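# Seat gear and two bearing rings in near-row holders

## Task

Working only with the holder row closest to the robot, put the gear and both bearing rings into the holders that match them, each one lying flat, then open the grippers so nothing is still held.

## Robot and tools

Robot: two arms, left_arm and right_arm, each a six-joint arm with a two-finger parallel gripper. In the shared scene frame the origin sits on the table top midway between the arms, +x points out across the table, +z points up, and left_arm is on the +y side (the names do not mean image left or right). Bases: left_arm at (+0.023, +0.334, 0) m, quat_wxyz (+0.996, 0, 0, +0.093); right_arm at (-0.039, -0.262, 0) m, quat_wxyz (+1.000, 0, 0, -0.013). Joint ranges in rad: waist -2.618 to 3.054, shoulder 0.000 to 3.142, elbow 0.000 to 3.142, wrist pitch -1.571 to 1.571, wrist yaw -1.571 to 1.571, wrist roll -2.094 to 2.094. The elbow cannot fully straighten.

Gripper axes: fingers extend along the gripper's +z and close along its y. The reported end_effector_position is the spot between the pads, roughly 1 cm short of the fingertips. A wrist camera mount rides on each gripper and can collide with things.

The 14-number row used by both execute_actions and move: left_arm dx, dy, dz, rx, ry, rz, opening, then right_arm in the same seven slots. Always send all 14, even if one arm stays still. Each value lies in [-1, 1]. dx..rz are an offset, not a pose: they are expressed in that gripper's own axes and taken from the gripper's measured pose at the start of the action (for a call's first action, from the last pose any result in this scene reported). 1.0 equals 0.6 m of translation or 180 degrees of rotation; rx, ry, rz form a single rotation vector. Opening is absolute, not an offset: +1 fully open (0.094 m), -1 closed.

execute_actions(actions): a list of actions run one after another. Each action is a table of at most 15 rows, one row per control step of 1/30 s; if there are fewer rows the final row repeats until 15 steps pass. Every row in an action is measured from that action's start pose, not from the row before. An empty list just fetches state and images.

move(target, speed, blocking): target is one 14-number row as above, offsets from the pose in the latest result that shows one. Each gripper travels a straight line toward its target; both arms finish together, taking 0.5 to 10 s (cut off at 10 s). speed is m/s, 0.002 to 0.5, default 0.25; turning is capped at twice that in rad/s. Openings are sent when the move starts. Paths do not avoid obstacles or the other arm, grippers lag and may overshoot speed near full reach. Faster motion and aiming deeper past a contact both press harder. blocking=false returns after 0.5 s while motion continues; until a result shows the move ended, other moves and execute_actions are refused, so use wait or stop. The result adds a 'move:' line with the ending (done, off_target, moving, held, fault), any limits (paced = the pose sent was clipped; held = a check blocked steps, after which the arm may jump faster), and each gripper's distance from its target. If only one arm is named, the other finished fine.

wait(seconds): 0 to 10 s, arms keep their last command; returns early if a running move ends. stop(): brakes the current move; needs stopping distance, fingers keep moving. zoom_image(camera, region): camera is cam_head_left or cam_head_right (both 504x504); region [x0, y0, x1, y1] pixels from the top-left, at most 504 by 504. read_manual(section): only licence text, no motion. finished_scene(scene): ends the scene for good after the robot holds its last command; call it only when all three parts sit flat in their matching holders and are released.

Controller behaviour: each step the commanded pose is limited to 70 mm and 16 degrees from the measured pose, then damped inverse kinematics chases it, favouring position over orientation. A large offset may need several actions; after an action the arm goes at most to its last clipped pose, so send the remainder next. Arms tend to finish a centimetre or more low, and repeated zero offsets let them drift down; to hold an arm in place, command the offset back to its intended pose first, then zeros, aiming higher if it still sags. 'Hand target' lines show where the controller is currently driving each gripper. 'pose unreachable' means the clearance check altered or blocked that arm's command. Printed hand positions can be off, more at long reach.

Result lines: per-arm position and quat_wxyz, joint positions (last value is finger opening in metres), joint torques (offset, scaled and noisy), grip_measured on the command scale (each gripper may read up to about 1 mm off, consistently). To hold a part, command roughly 0.03 below grip_measured; smaller margin grips more gently. Pad force tops out near 50 to 62 N, less for parts under about 2 mm thick.

Hazards: a part may get tugged or a loose item pushed now and then. Anything leaving the table fails the job. Avoid drops, slips, slams and hard shoves, and never let the arms collide or press on each other. MOTOR HOT appears at 75 °C; at 90 °C that arm halts for 10 s; at 100 °C it goes limp and falls (OVER-TEMPERATURE FAULT). Holding loads heats motors, so do not hover while carrying. Keep motion smooth and efficient.

Each tool is called after ">>>" by a JSON object that holds its "fn" and its "kwargs".

## Session

I'll start by looking at the scene.

>>> {"fn": "execute_actions", "kwargs": {"actions": []}}

Scene clock: 0.00 s.
left_arm: end_effector_position=(+0.4991, +0.3872, +0.1915) grip_measured=+1.000 end_effector_quat_wxyz=(+0.209, +0.281, +0.712, +0.609) | right_arm: end_effector_position=(+0.0220, +0.1440, +0.2221) grip_measured=+1.000 end_effector_quat_wxyz=(+0.670, -0.592, +0.388, -0.222)
Joint positions: left_arm=[-0.407  1.83   1.06   0.414 -1.058  1.303  0.094] | right_arm=[ 1.853  1.644  0.723  0.914  1.155 -1.305  0.094]
Joint velocities: left_arm=[ 0.002 -0.012  0.012 -0.007 -0.051 -0.037  0.   ] | right_arm=[-0.012  0.012  0.007  0.037  0.066 -0.095  0.   ]
Joint torques (N m, as the arm reports them, + toward a larger angle): no reading
Hand target (left_arm): +0.499, +0.388, +0.202; +0.219, +0.268, +0.712, +0.611
Hand target (right_arm): +0.022, +0.144, +0.226; +0.674, -0.587, +0.393, -0.216

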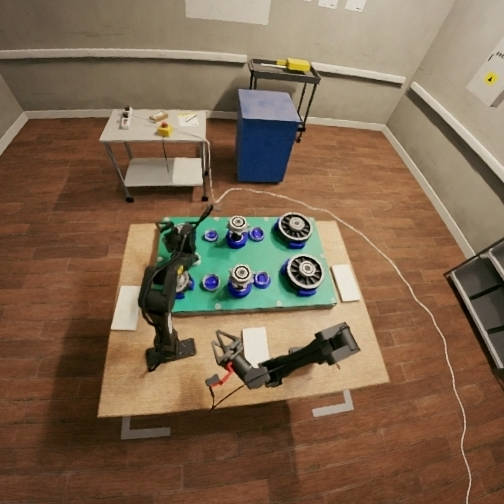

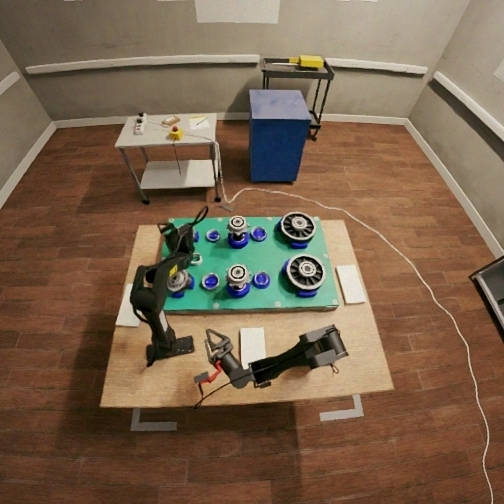

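>>> {"fn": "zoom_image", "kwargs": {"camera": "cam_head_left", "region": [100, 190, 390, 420]}}

>>> {"fn": "zoom_image", "kwargs": {"camera": "cam_head_right", "region": [100, 190, 390, 420]}}

Region (100, 190, 390, 420) of cam_head_left's 504x504 image, scaled by 1.738, with more detail than that image has; it fills the top 400 rows of this view, and the rest is white.

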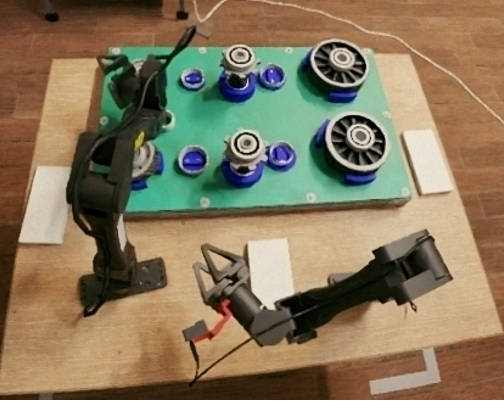

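Region (100, 190, 390, 420) of cam_head_right's 504x504 image, scaled by 1.738, with more detail than that image has; it fills the top 400 rows of this view, and the rest is white.

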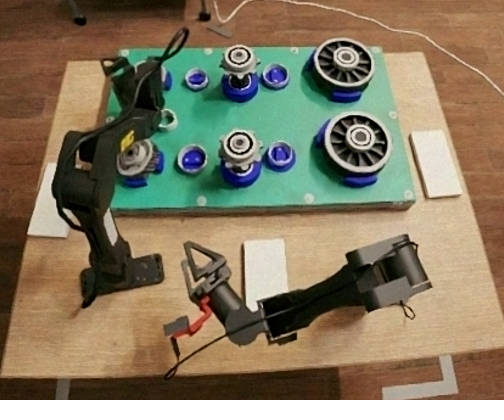

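>>> {"fn": "zoom_image", "kwargs": {"camera": "cam_head_left", "region": [150, 205, 350, 320]}}

>>> {"fn": "zoom_image", "kwargs": {"camera": "cam_head_right", "region": [150, 205, 350, 320]}}

Region (150, 205, 350, 320) of cam_head_left's 504x504 image, scaled by 2.520, with more detail than that image has; it fills the top 290 rows of this view, and the rest is white.

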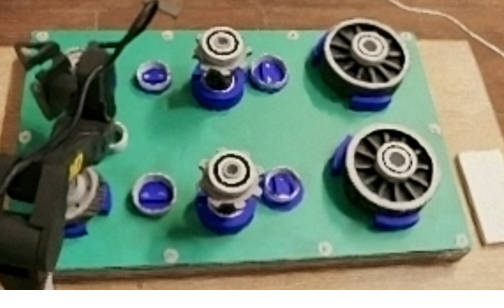

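Region (150, 205, 350, 320) of cam_head_right's 504x504 image, scaled by 2.520, with more detail than that image has; it fills the top 290 rows of this view, and the rest is white.

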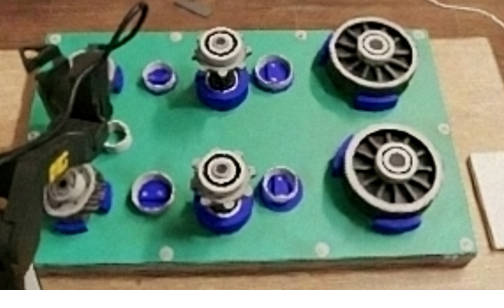

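>>> {"fn": "move", "kwargs": {"target": [0.6157,-0.0928,-0.1623,0.4297,0.1475,-0.1983,1, 0.8997,-0.1490,-0.4477,-0.1798,0.5427,0.4796,1], "speed": 0.35}}

Scene clock: 77.60 s.
left_arm: end_effector_position=(+0.1500, +0.5468, +0.1655) grip_measured=+1.000 end_effector_quat_wxyz=(-0.018, -0.001, +1.000, +0.001) | right_arm: end_effector_position=(+0.1495, -0.4471, +0.1623) grip_measured=+1.000 end_effector_quat_wxyz=(-0.012, +0.003, +1.000, -0.001)
Joint positions: left_arm=[ 0.82   1.505  1.391 -1.475 -0.031  1.004  0.094] | right_arm=[-0.74   1.56   1.431 -1.457  0.018 -0.761  0.094]
Joint velocities: left_arm=[-0.017 -0.007 -0.027 -0.022 -0.037 -0.037  0.   ] | right_arm=[ 0.007 -0.007 -0.007 -0.022 -0.022  0.022  0.   ]
Joint torques (N m, as the arm reports them, + toward a larger angle): left_arm=[ 0.55 -4.23  7.98 -0.17  0.14  0.02] | right_arm=[-0.37 -6.26  7.05  0.03 -0.21 -0.11]
Hand target (left_arm): +0.152, +0.549, +0.172; -0.010, -0.001, +1.000, +0.002
Hand target (right_arm): +0.151, -0.446, +0.168; -0.005, -0.000, +1.000, +0.004
Off the commanded pose (left_arm): 0.005 m, 2 deg.
Off the commanded pose (right_arm): 0.009 m, 1 deg.
move: done; limits=paced

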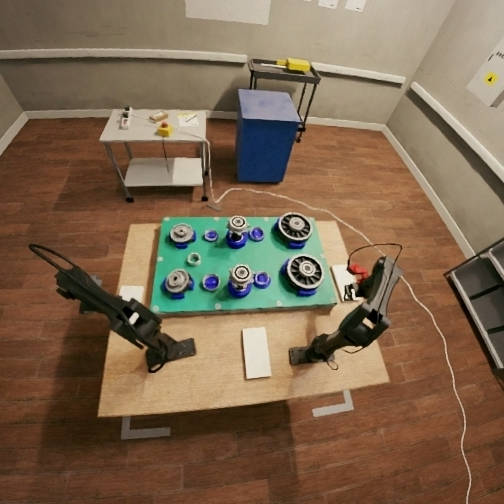

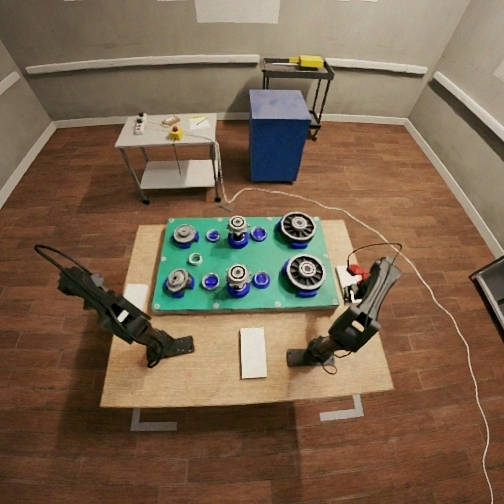

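>>> {"fn": "zoom_image", "kwargs": {"camera": "cam_head_left", "region": [150, 210, 280, 320]}}

>>> {"fn": "zoom_image", "kwargs": {"camera": "cam_head_right", "region": [150, 210, 280, 320]}}

>>> {"fn": "zoom_image", "kwargs": {"camera": "cam_head_left", "region": [240, 205, 350, 315]}}

Region (150, 210, 280, 320) of cam_head_left's 504x504 image, scaled by 3.877, with more detail than that image has; it fills the top 426 rows of this view, and the rest is white.

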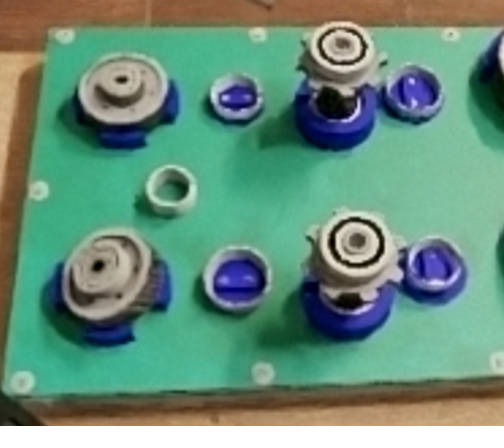

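Region (150, 210, 280, 320) of cam_head_right's 504x504 image, scaled by 3.877, with more detail than that image has; it fills the top 426 rows of this view, and the rest is white.

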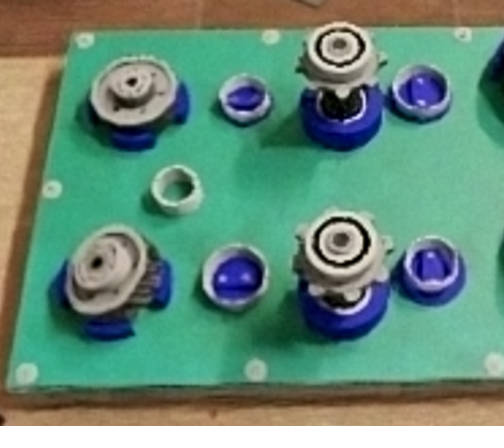

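Region (240, 205, 350, 315) of cam_head_left's 504x504 image, scaled by 4.582, with more detail than that image has.

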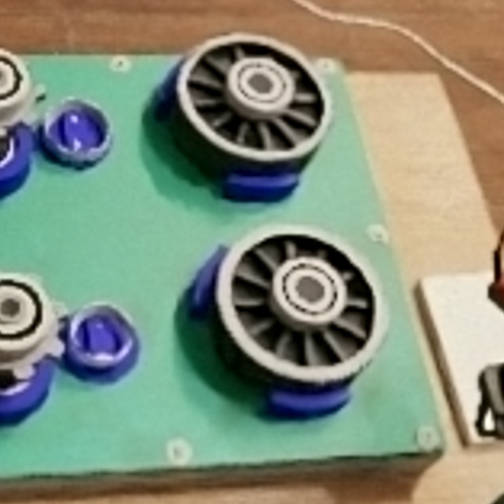

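>>> {"fn": "zoom_image", "kwargs": {"camera": "cam_head_left", "region": [158, 245, 228, 305]}}

>>> {"fn": "zoom_image", "kwargs": {"camera": "cam_head_right", "region": [158, 245, 228, 305]}}

>>> {"fn": "zoom_image", "kwargs": {"camera": "cam_head_left", "region": [195, 255, 280, 305]}}

>>> {"fn": "zoom_image", "kwargs": {"camera": "cam_head_right", "region": [195, 255, 280, 305]}}

>>> {"fn": "zoom_image", "kwargs": {"camera": "cam_head_left", "region": [160, 212, 275, 255]}}

Region (158, 245, 228, 305) of cam_head_left's 504x504 image, scaled by 7.200, with more detail than that image has; it fills the top 432 rows of this view, and the rest is white.

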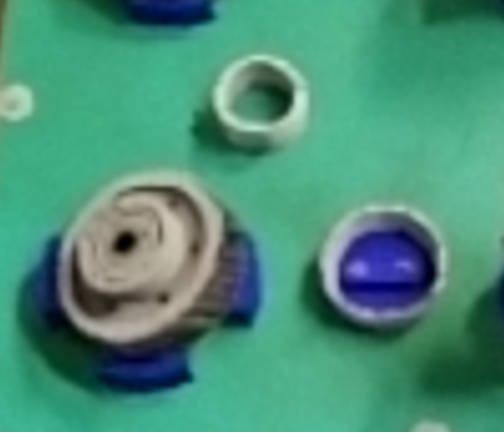

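Region (158, 245, 228, 305) of cam_head_right's 504x504 image, scaled by 7.200, with more detail than that image has; it fills the top 432 rows of this view, and the rest is white.

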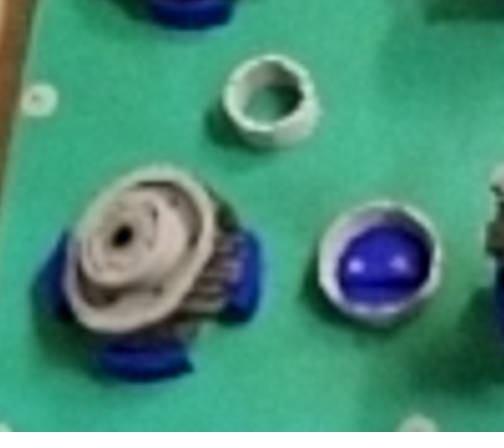

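Region (195, 255, 280, 305) of cam_head_left's 504x504 image, scaled by 5.929, with more detail than that image has; it fills the top 296 rows of this view, and the rest is white.

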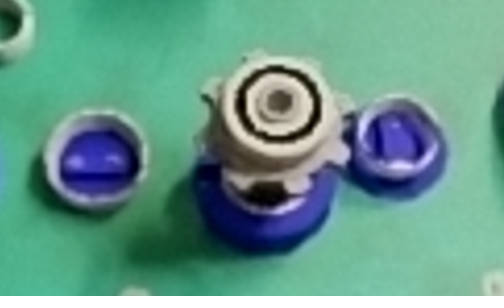

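Region (195, 255, 280, 305) of cam_head_right's 504x504 image, scaled by 5.929, with more detail than that image has; it fills the top 296 rows of this view, and the rest is white.

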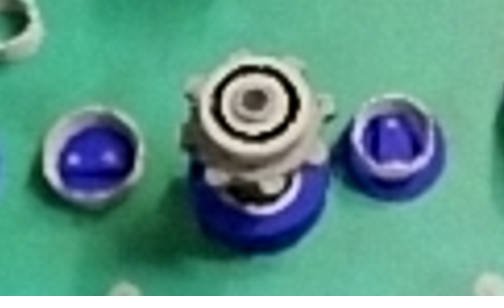

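Region (160, 212, 275, 255) of cam_head_left's 504x504 image, scaled by 4.383, with more detail than that image has; it fills the top 188 rows of this view, and the rest is white.

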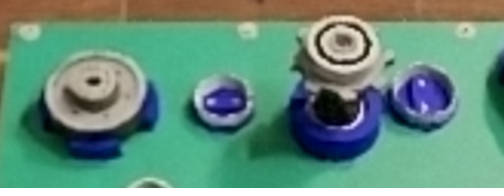

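>>> {"fn": "zoom_image", "kwargs": {"camera": "cam_head_left", "region": [320, 235, 410, 325]}}

>>> {"fn": "zoom_image", "kwargs": {"camera": "cam_head_right", "region": [320, 235, 410, 325]}}

>>> {"fn": "zoom_image", "kwargs": {"camera": "cam_head_left", "region": [130, 310, 350, 420]}}

Region (320, 235, 410, 325) of cam_head_left's 504x504 image, scaled by 5.600, with more detail than that image has.

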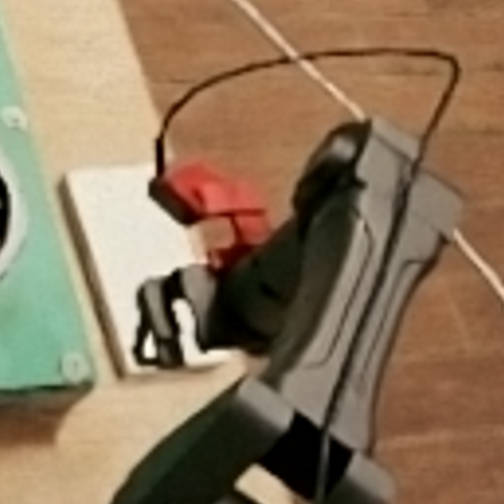

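Region (320, 235, 410, 325) of cam_head_right's 504x504 image, scaled by 5.600, with more detail than that image has.

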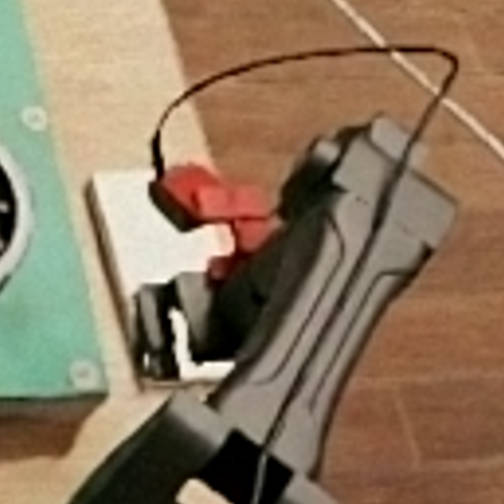

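Region (130, 310, 350, 420) of cam_head_left's 504x504 image, scaled by 2.291, with more detail than that image has.

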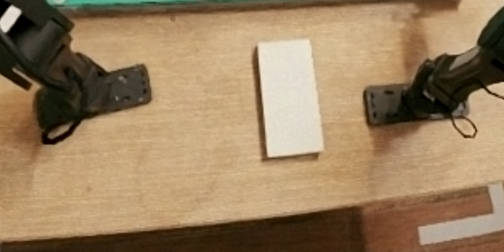

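>>> {"fn": "zoom_image", "kwargs": {"camera": "cam_head_left", "region": [90, 200, 250, 330]}}

>>> {"fn": "zoom_image", "kwargs": {"camera": "cam_head_left", "region": [80, 320, 240, 450]}}

>>> {"fn": "zoom_image", "kwargs": {"camera": "cam_head_left", "region": [270, 310, 410, 430]}}

Region (90, 200, 250, 330) of cam_head_left's 504x504 image, scaled by 3.150, with more detail than that image has; it fills the top 410 rows of this view, and the rest is white.

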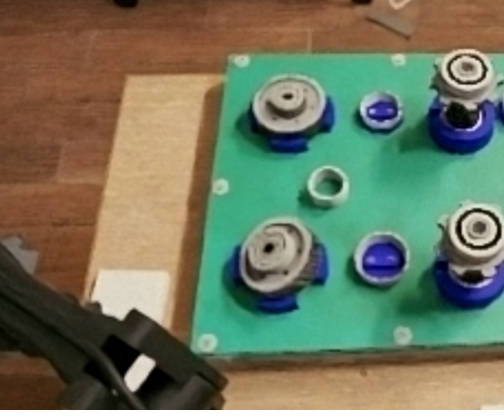

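Region (80, 320, 240, 450) of cam_head_left's 504x504 image, scaled by 3.150, with more detail than that image has; it fills the top 410 rows of this view, and the rest is white.

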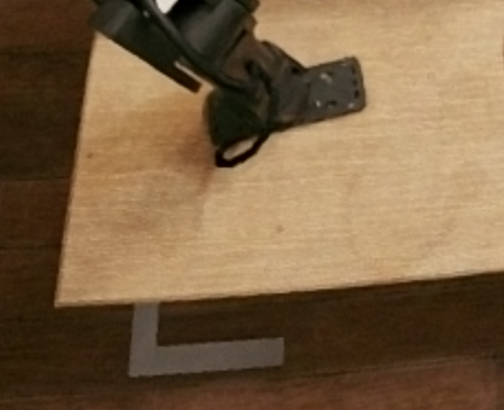

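Region (270, 310, 410, 430) of cam_head_left's 504x504 image, scaled by 3.600, with more detail than that image has; it fills the top 432 rows of this view, and the rest is white.

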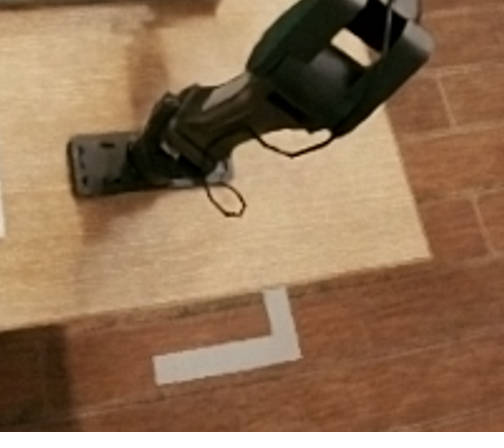

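>>> {"fn": "move", "kwargs": {"target": [-0.2583,-0.3980,-0.0075,0,-0.0115,0,1, -0.0342,0.4952,-0.0128,0,-0.0076,0,-0.3], "speed": 0.3}}

Scene clock: 199.37 s.
left_arm: end_effector_position=(+0.2946, +0.3128, +0.1599) grip_measured=+1.000 end_effector_quat_wxyz=(-0.010, +0.001, +1.000, +0.003) | right_arm: end_effector_position=(+0.1659, -0.1544, +0.1632) grip_measured=-0.298 end_effector_quat_wxyz=(-0.008, -0.000, +1.000, -0.007)
Joint positions: left_arm=[-0.27   1.598  1.46  -1.454 -0.005 -0.082  0.094] | right_arm=[ 0.51   1.444  1.327 -1.475  0.004  0.483  0.033]
Joint velocities: left_arm=[-0.007  0.007 -0.017  0.066 -0.051 -0.051  0.   ] | right_arm=[ 0.002 -0.002 -0.027 -0.007  0.022 -0.007 -0.   ]
Joint torques (N m, as the arm reports them, + toward a larger angle): left_arm=[-0.36 -5.4   8.07 -0.02  0.05 -0.07] | right_arm=[ 0.34 -4.77  7.05  0.3   0.09  0.16]
Hand target (left_arm): +0.301, +0.313, +0.167; +0.004, -0.001, +1.000, +0.007
Hand target (right_arm): +0.171, -0.152, +0.168; +0.003, +0.003, +1.000, -0.007
Off the commanded pose (left_arm): 0.013 m, 1 deg.
Off the commanded pose (right_arm): 0.009 m, 1 deg.
move: off_target (left_arm)

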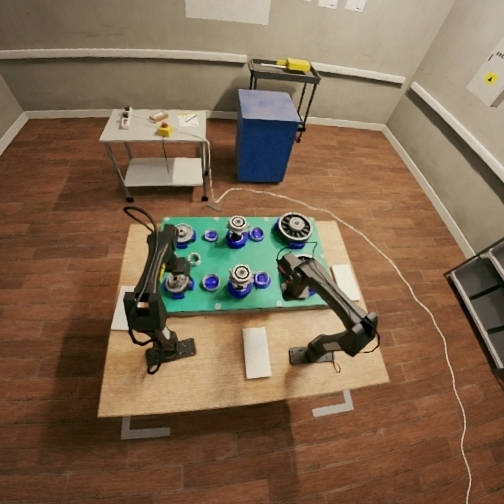

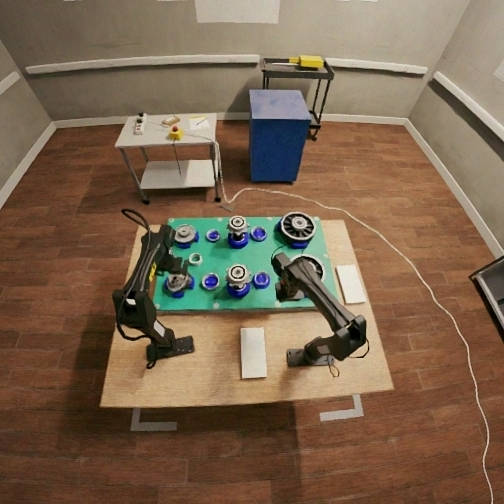

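>>> {"fn": "zoom_image", "kwargs": {"camera": "cam_head_left", "region": [140, 230, 220, 310]}}

>>> {"fn": "zoom_image", "kwargs": {"camera": "cam_head_right", "region": [140, 230, 220, 310]}}

>>> {"fn": "zoom_image", "kwargs": {"camera": "cam_head_left", "region": [245, 240, 325, 320]}}

Region (140, 230, 220, 310) of cam_head_left's 504x504 image, scaled by 6.300, with more detail than that image has.

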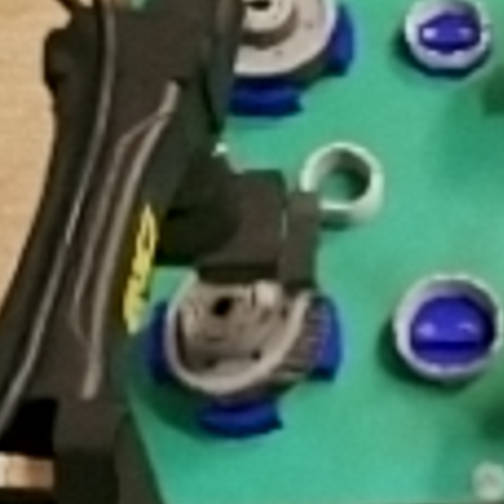

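Region (140, 230, 220, 310) of cam_head_right's 504x504 image, scaled by 6.300, with more detail than that image has.

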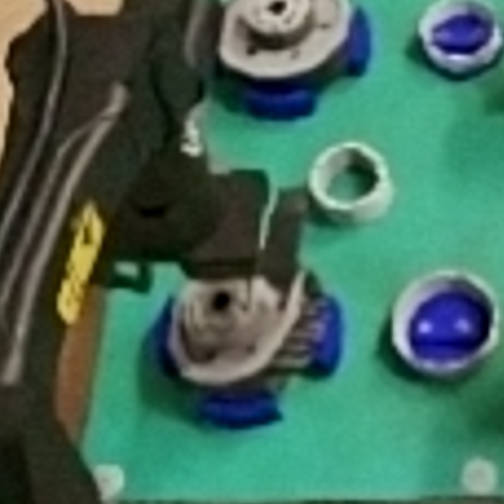

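Region (245, 240, 325, 320) of cam_head_left's 504x504 image, scaled by 6.300, with more detail than that image has.

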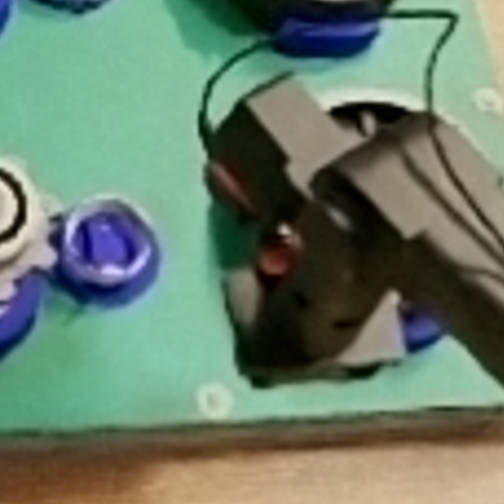

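>>> {"fn": "zoom_image", "kwargs": {"camera": "cam_head_right", "region": [80, 320, 240, 450]}}

>>> {"fn": "zoom_image", "kwargs": {"camera": "cam_head_right", "region": [270, 310, 410, 430]}}

>>> {"fn": "zoom_image", "kwargs": {"camera": "cam_head_right", "region": [120, 200, 360, 260]}}

Region (80, 320, 240, 450) of cam_head_right's 504x504 image, scaled by 3.150, with more detail than that image has; it fills the top 410 rows of this view, and the rest is white.

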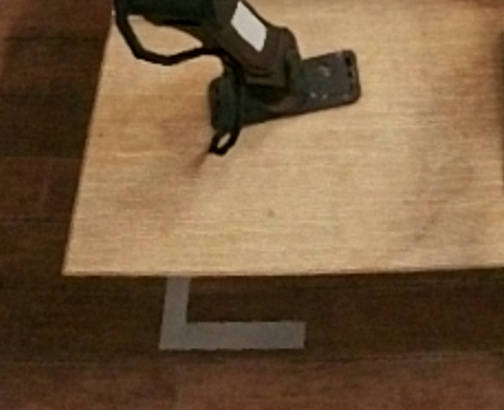

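Region (270, 310, 410, 430) of cam_head_right's 504x504 image, scaled by 3.600, with more detail than that image has; it fills the top 432 rows of this view, and the rest is white.

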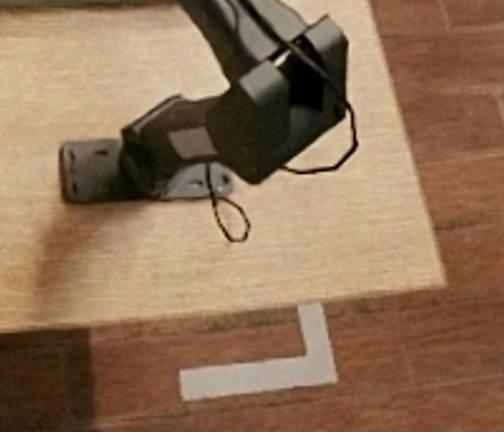

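Region (120, 200, 360, 260) of cam_head_right's 504x504 image, scaled by 2.100, with more detail than that image has; it fills the top 126 rows of this view, and the rest is white.

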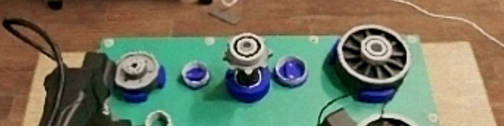

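>>> {"fn": "move", "kwargs": {"target": [-0.0257,0.0187,0.005,0.111,-0.0064,0,0.6, -0.2483,0.0807,0.055,0,-0.005,0,-0.45], "speed": 0.25}}

>>> {"fn": "zoom_image", "kwargs": {"camera": "cam_head_left", "region": [140, 230, 220, 310]}}

>>> {"fn": "zoom_image", "kwargs": {"camera": "cam_head_left", "region": [230, 230, 310, 310]}}

>>> {"fn": "zoom_image", "kwargs": {"camera": "cam_head_right", "region": [140, 230, 220, 310]}}

Scene clock: 268.00 s.
left_arm: end_effector_position=(+0.3044, +0.3220, +0.1514) grip_measured=+0.602 end_effector_quat_wxyz=(-0.017, -0.004, +0.986, -0.166) | right_arm: end_effector_position=(+0.3095, -0.1030, +0.1216) grip_measured=-0.448 end_effector_quat_wxyz=(-0.009, +0.001, +1.000, -0.007)
Joint positions: left_arm=[-0.029  1.668  1.46  -1.452  0.324  0.163  0.075] | right_arm=[ 0.455  2.03   1.848 -1.41   0.005  0.432  0.026]
Joint velocities: left_arm=[-0.007 -0.012 -0.007  0.007 -0.007 -0.007  0.   ] | right_arm=[-0.002 -0.007 -0.012 -0.037  0.037  0.007  0.001]
Joint torques (N m, as the arm reports them, + toward a larger angle): left_arm=[ 0.54 -5.69  7.07 -0.15  0.35  0.03] | right_arm=[ -0.54 -11.54   6.88   0.15   0.06  -0.05]
Hand target (left_arm): +0.310, +0.322, +0.156; -0.005, -0.001, +0.985, -0.171
Hand target (right_arm): +0.314, -0.105, +0.128; -0.000, -0.000, +1.000, -0.007
Off the commanded pose (left_arm): 0.008 m, 2 deg.
Off the commanded pose (right_arm): 0.008 m, 1 deg.
move: done

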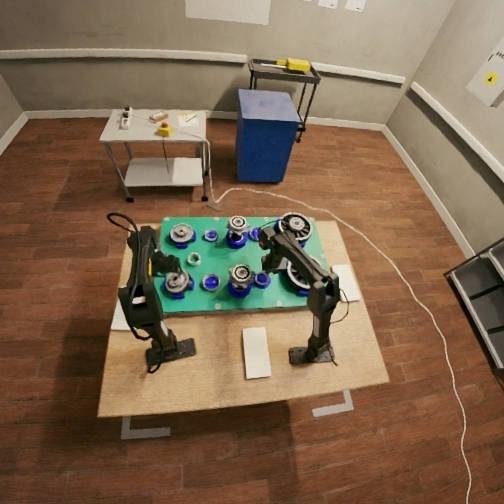

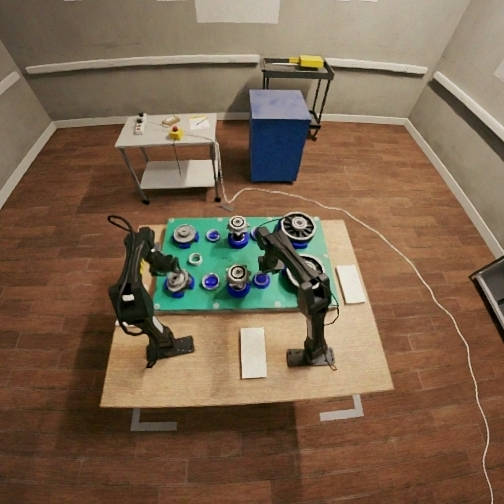

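Region (140, 230, 220, 310) of cam_head_left's 504x504 image, scaled by 6.300, with more detail than that image has.

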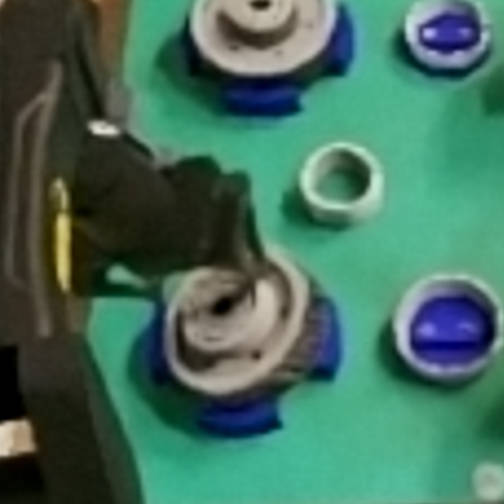

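Region (230, 230, 310, 310) of cam_head_left's 504x504 image, scaled by 6.300, with more detail than that image has.

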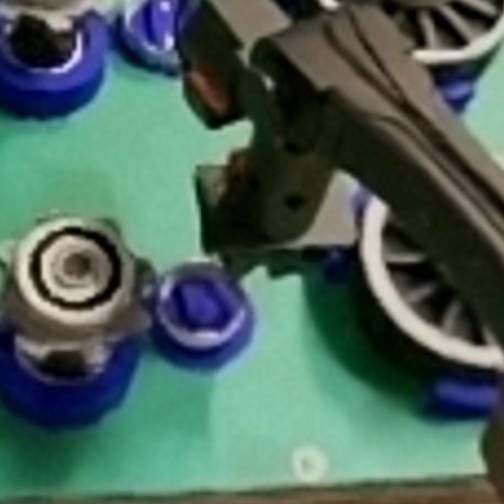

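Region (140, 230, 220, 310) of cam_head_right's 504x504 image, scaled by 6.300, with more detail than that image has.

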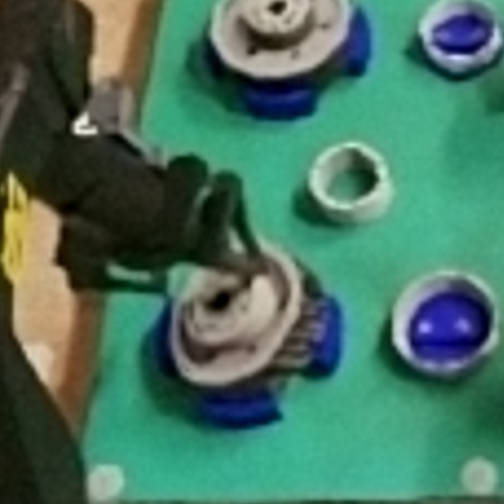

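>>> {"fn": "move", "kwargs": {"target": [-0.0033,-0.0033,0.0288,0.004,-0.011,0,0.6, -0.0075,-0.0117,0.04,0,-0.006,0,-0.45], "speed": 0.08}}

>>> {"fn": "zoom_image", "kwargs": {"camera": "cam_head_left", "region": [150, 250, 210, 310]}}

>>> {"fn": "zoom_image", "kwargs": {"camera": "cam_head_left", "region": [240, 245, 300, 305]}}

>>> {"fn": "zoom_image", "kwargs": {"camera": "cam_head_right", "region": [150, 250, 210, 310]}}

>>> {"fn": "zoom_image", "kwargs": {"camera": "cam_head_right", "region": [240, 245, 300, 305]}}

Scene clock: 290.00 s.
left_arm: end_effector_position=(+0.3043, +0.3186, +0.1291) grip_measured=+0.602 end_effector_quat_wxyz=(-0.019, -0.012, +0.985, -0.169) | right_arm: end_effector_position=(+0.3089, -0.1075, +0.0954) grip_measured=-0.448 end_effector_quat_wxyz=(-0.013, +0.003, +1.000, -0.009)
Joint positions: left_arm=[-0.037  1.668  1.37  -1.361  0.331  0.139  0.075] | right_arm=[ 0.445  2.03   1.744 -1.316  0.005  0.425  0.026]
Joint velocities: left_arm=[ 0.007 -0.017  0.002  0.022 -0.037  0.051  0.001] | right_arm=[ 0.007 -0.017 -0.017  0.022 -0.007  0.051  0.001]
Joint torques (N m, as the arm reports them, + toward a larger angle): left_arm=[-0.93 -7.76  4.83  0.03  0.32 -0.05] | right_arm=[ -0.62 -12.61   4.23   0.45   0.08  -0.08]
Hand target (left_arm): +0.306, +0.314, +0.136; -0.000, -0.007, +0.985, -0.172
Hand target (right_arm): +0.313, -0.110, +0.098; +0.001, +0.002, +1.000, -0.007
Off the commanded pose (left_arm): 0.008 m, 2 deg.
Off the commanded pose (right_arm): 0.006 m, 2 deg.
move: done

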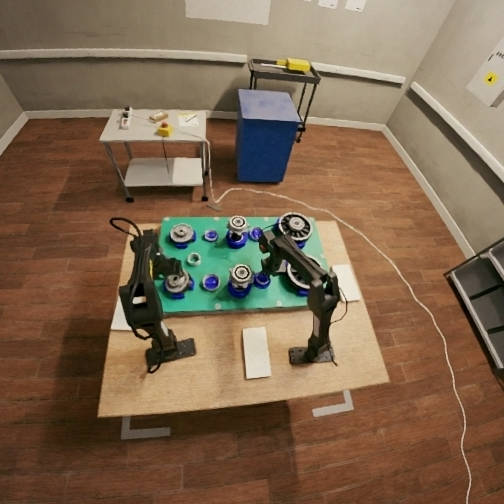

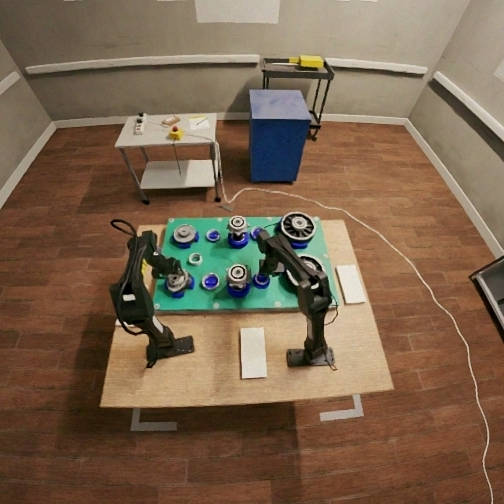

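Region (150, 250, 210, 310) of cam_head_left's 504x504 image, scaled by 8.400, with more detail than that image has.

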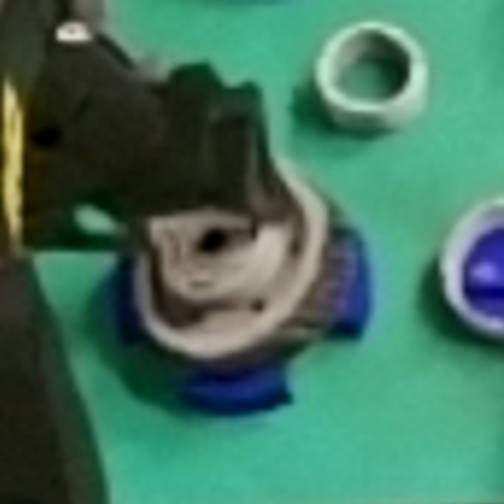

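Region (240, 245, 300, 305) of cam_head_left's 504x504 image, scaled by 8.400, with more detail than that image has.

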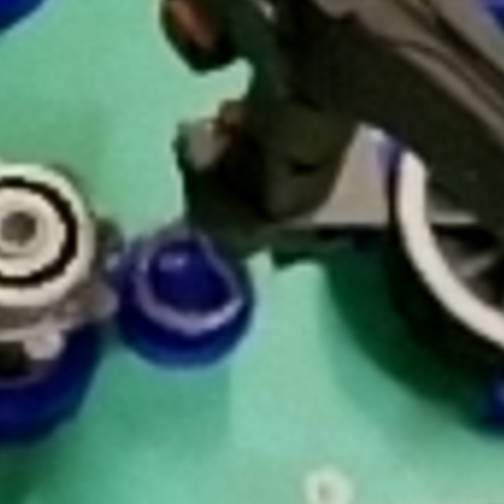

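Region (150, 250, 210, 310) of cam_head_right's 504x504 image, scaled by 8.400, with more detail than that image has.

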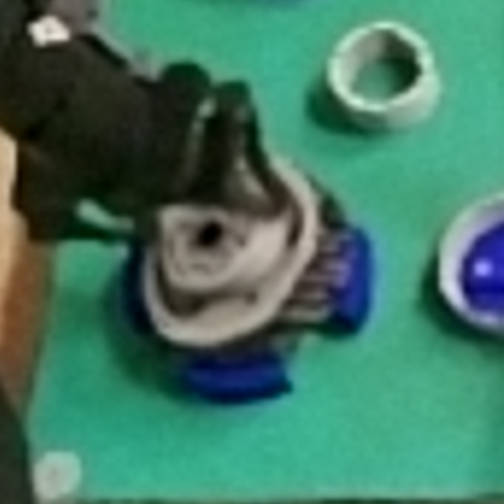

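Region (240, 245, 300, 305) of cam_head_right's 504x504 image, scaled by 8.400, with more detail than that image has.

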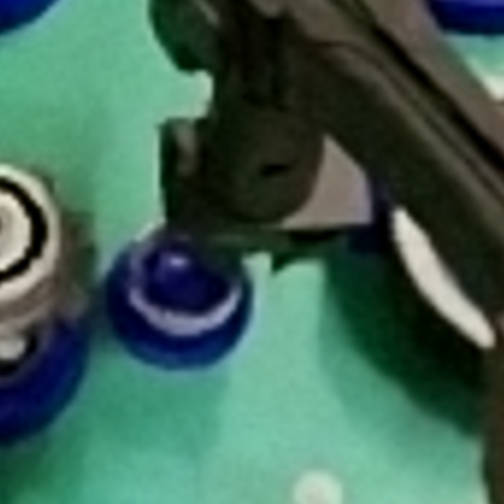

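>>> {"fn": "move", "kwargs": {"target": [0.0017,-0.0103,0.0212,0.002,-0.012,-0.006,0.66, -0.0067,-0.0042,0.04,0,-0.008,0,-0.45], "speed": 0.04}}

>>> {"fn": "zoom_image", "kwargs": {"camera": "cam_head_left", "region": [150, 250, 210, 310]}}

>>> {"fn": "zoom_image", "kwargs": {"camera": "cam_head_left", "region": [240, 245, 300, 305]}}

>>> {"fn": "zoom_image", "kwargs": {"camera": "cam_head_right", "region": [150, 250, 210, 310]}}

>>> {"fn": "zoom_image", "kwargs": {"camera": "cam_head_right", "region": [240, 245, 300, 305]}}

Scene clock: 307.53 s.
left_arm: end_effector_position=(+0.3042, +0.3180, +0.1250) grip_measured=+0.658 end_effector_quat_wxyz=(+0.000, -0.030, +0.987, -0.159) | right_arm: end_effector_position=(+0.3062, -0.1088, +0.0797) grip_measured=-0.448 end_effector_quat_wxyz=(-0.012, +0.003, +1.000, -0.009)
Joint positions: left_arm=[-0.048  1.623  1.312 -1.295  0.317  0.085  0.078] | right_arm=[ 0.445  2.02   1.668 -1.247  0.006  0.424  0.026]
Joint velocities: left_arm=[-0.007  0.007 -0.002  0.051  0.037 -0.037 -0.002] | right_arm=[ 0.002 -0.002 -0.007 -0.007 -0.051 -0.022 -0.   ]
Joint torques (N m, as the arm reports them, + toward a larger angle): left_arm=[-1.64 -5.44  3.2   0.25  0.4  -0.01] | right_arm=[ -0.49 -11.24   3.41   0.77   0.12   0.  ]
Hand target (left_arm): +0.303, +0.309, +0.119; -0.002, -0.025, +0.985, -0.172
Hand target (right_arm): +0.312, -0.110, +0.072; -0.001, +0.003, +1.000, -0.009
Off the commanded pose (left_arm): 0.011 m, 2 deg.
Off the commanded pose (right_arm): 0.010 m, 1 deg.
move: off_target (left_arm)

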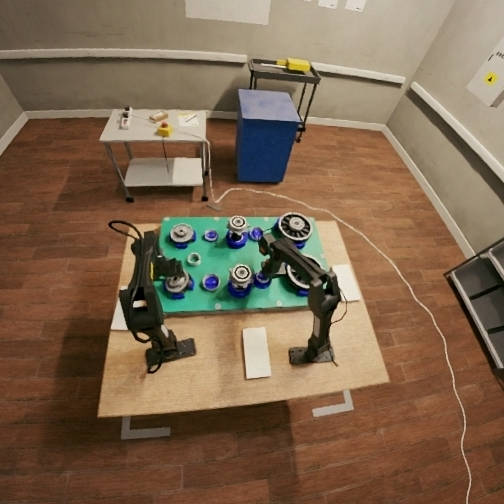

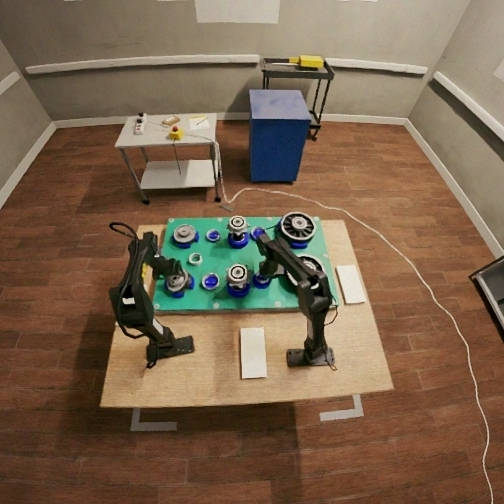

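Region (150, 250, 210, 310) of cam_head_left's 504x504 image, scaled by 8.400, with more detail than that image has.

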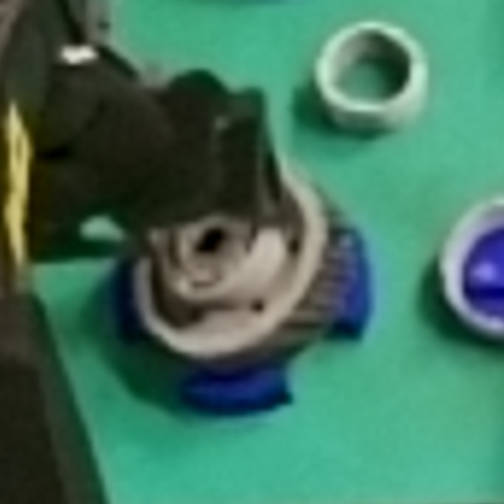

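Region (240, 245, 300, 305) of cam_head_left's 504x504 image, scaled by 8.400, with more detail than that image has.

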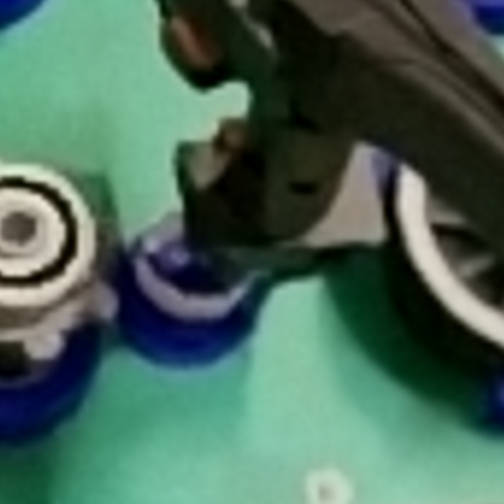

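Region (150, 250, 210, 310) of cam_head_right's 504x504 image, scaled by 8.400, with more detail than that image has.

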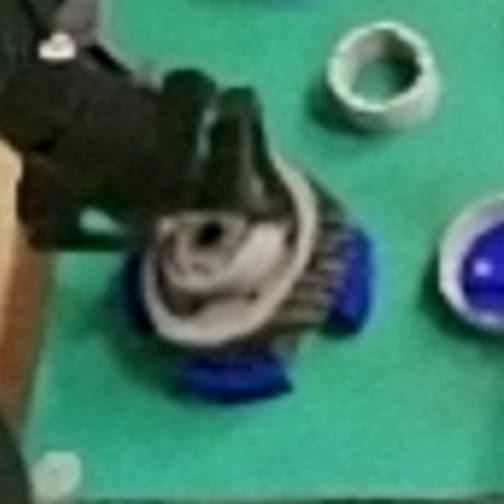

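Region (240, 245, 300, 305) of cam_head_right's 504x504 image, scaled by 8.400, with more detail than that image has.

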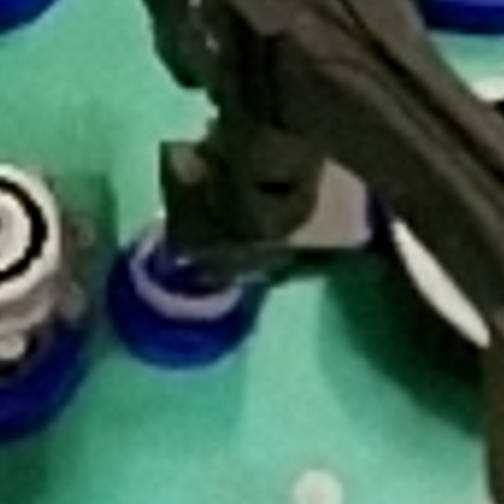

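>>> {"fn": "move", "kwargs": {"target": [0.012,0,-0.035,0.008,0,0.012,0.66, 0,0,-0.055,0,-0.008,0,-0.45], "speed": 0.06}}

>>> {"fn": "zoom_image", "kwargs": {"camera": "cam_head_left", "region": [240, 245, 300, 305]}}

>>> {"fn": "zoom_image", "kwargs": {"camera": "cam_head_right", "region": [240, 245, 300, 305]}}

>>> {"fn": "zoom_image", "kwargs": {"camera": "cam_head_left", "region": [190, 290, 290, 340]}}

>>> {"fn": "zoom_image", "kwargs": {"camera": "cam_head_left", "region": [150, 250, 210, 310]}}

Scene clock: 317.93 s.
left_arm: end_effector_position=(+0.2939, +0.3216, +0.1327) grip_measured=+0.658 end_effector_quat_wxyz=(-0.014, -0.014, +0.985, -0.172) | right_arm: end_effector_position=(+0.3050, -0.1094, +0.0996) grip_measured=-0.448 end_effector_quat_wxyz=(-0.013, +0.003, +1.000, -0.009)
Joint positions: left_arm=[-0.016  1.623  1.335 -1.368  0.337  0.157  0.078] | right_arm=[ 0.445  2.012  1.734 -1.325  0.006  0.424  0.026]
Joint velocities: left_arm=[-0.002  0.012 -0.027  0.022  0.007 -0.007  0.   ] | right_arm=[-0.022 -0.027 -0.007 -0.022 -0.037  0.007 -0.   ]
Joint torques (N m, as the arm reports them, + toward a larger angle): left_arm=[ 0.82 -6.63  7.96 -0.24  0.24 -0.02] | right_arm=[  0.27 -12.71   6.82   0.07   0.09   0.07]
Hand target (left_arm): +0.296, +0.324, +0.144; +0.003, -0.011, +0.985, -0.171
Hand target (right_arm): +0.307, -0.108, +0.113; +0.001, +0.003, +1.000, -0.008
Off the commanded pose (left_arm): 0.013 m, 2 deg.
Off the commanded pose (right_arm): 0.013 m, 2 deg.
move: off_target (left_arm, right_arm)

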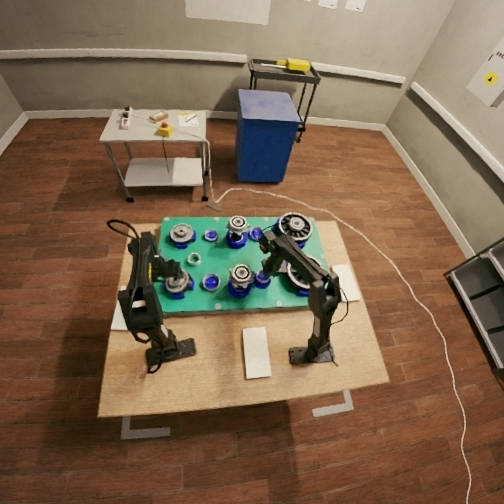

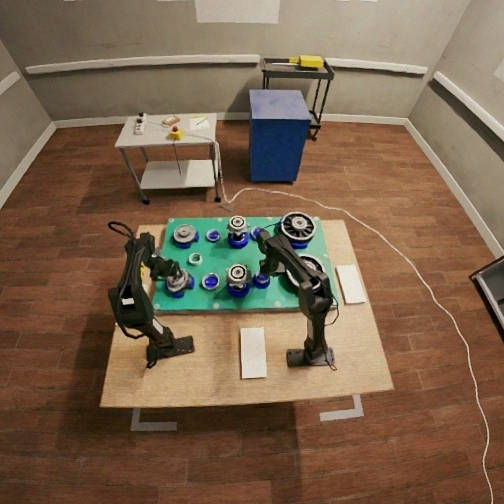

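Region (240, 245, 300, 305) of cam_head_left's 504x504 image, scaled by 8.400, with more detail than that image has.

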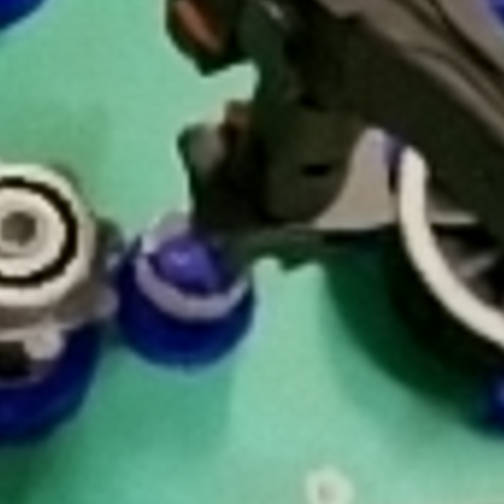

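Region (240, 245, 300, 305) of cam_head_right's 504x504 image, scaled by 8.400, with more detail than that image has.

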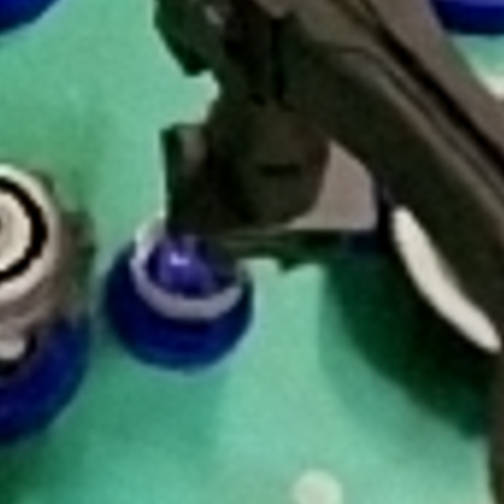

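Region (190, 290, 290, 340) of cam_head_left's 504x504 image, scaled by 5.040, with more detail than that image has.

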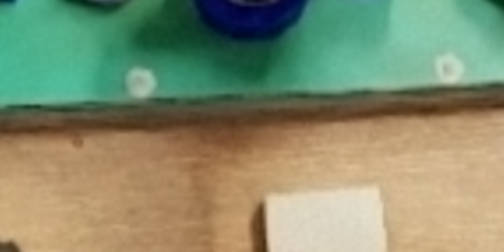

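Region (150, 250, 210, 310) of cam_head_left's 504x504 image, scaled by 8.400, with more detail than that image has.

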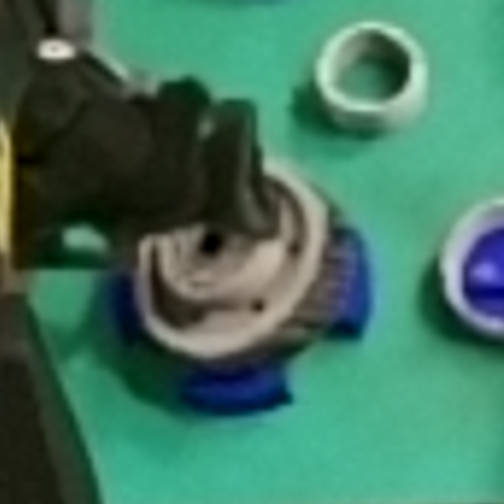

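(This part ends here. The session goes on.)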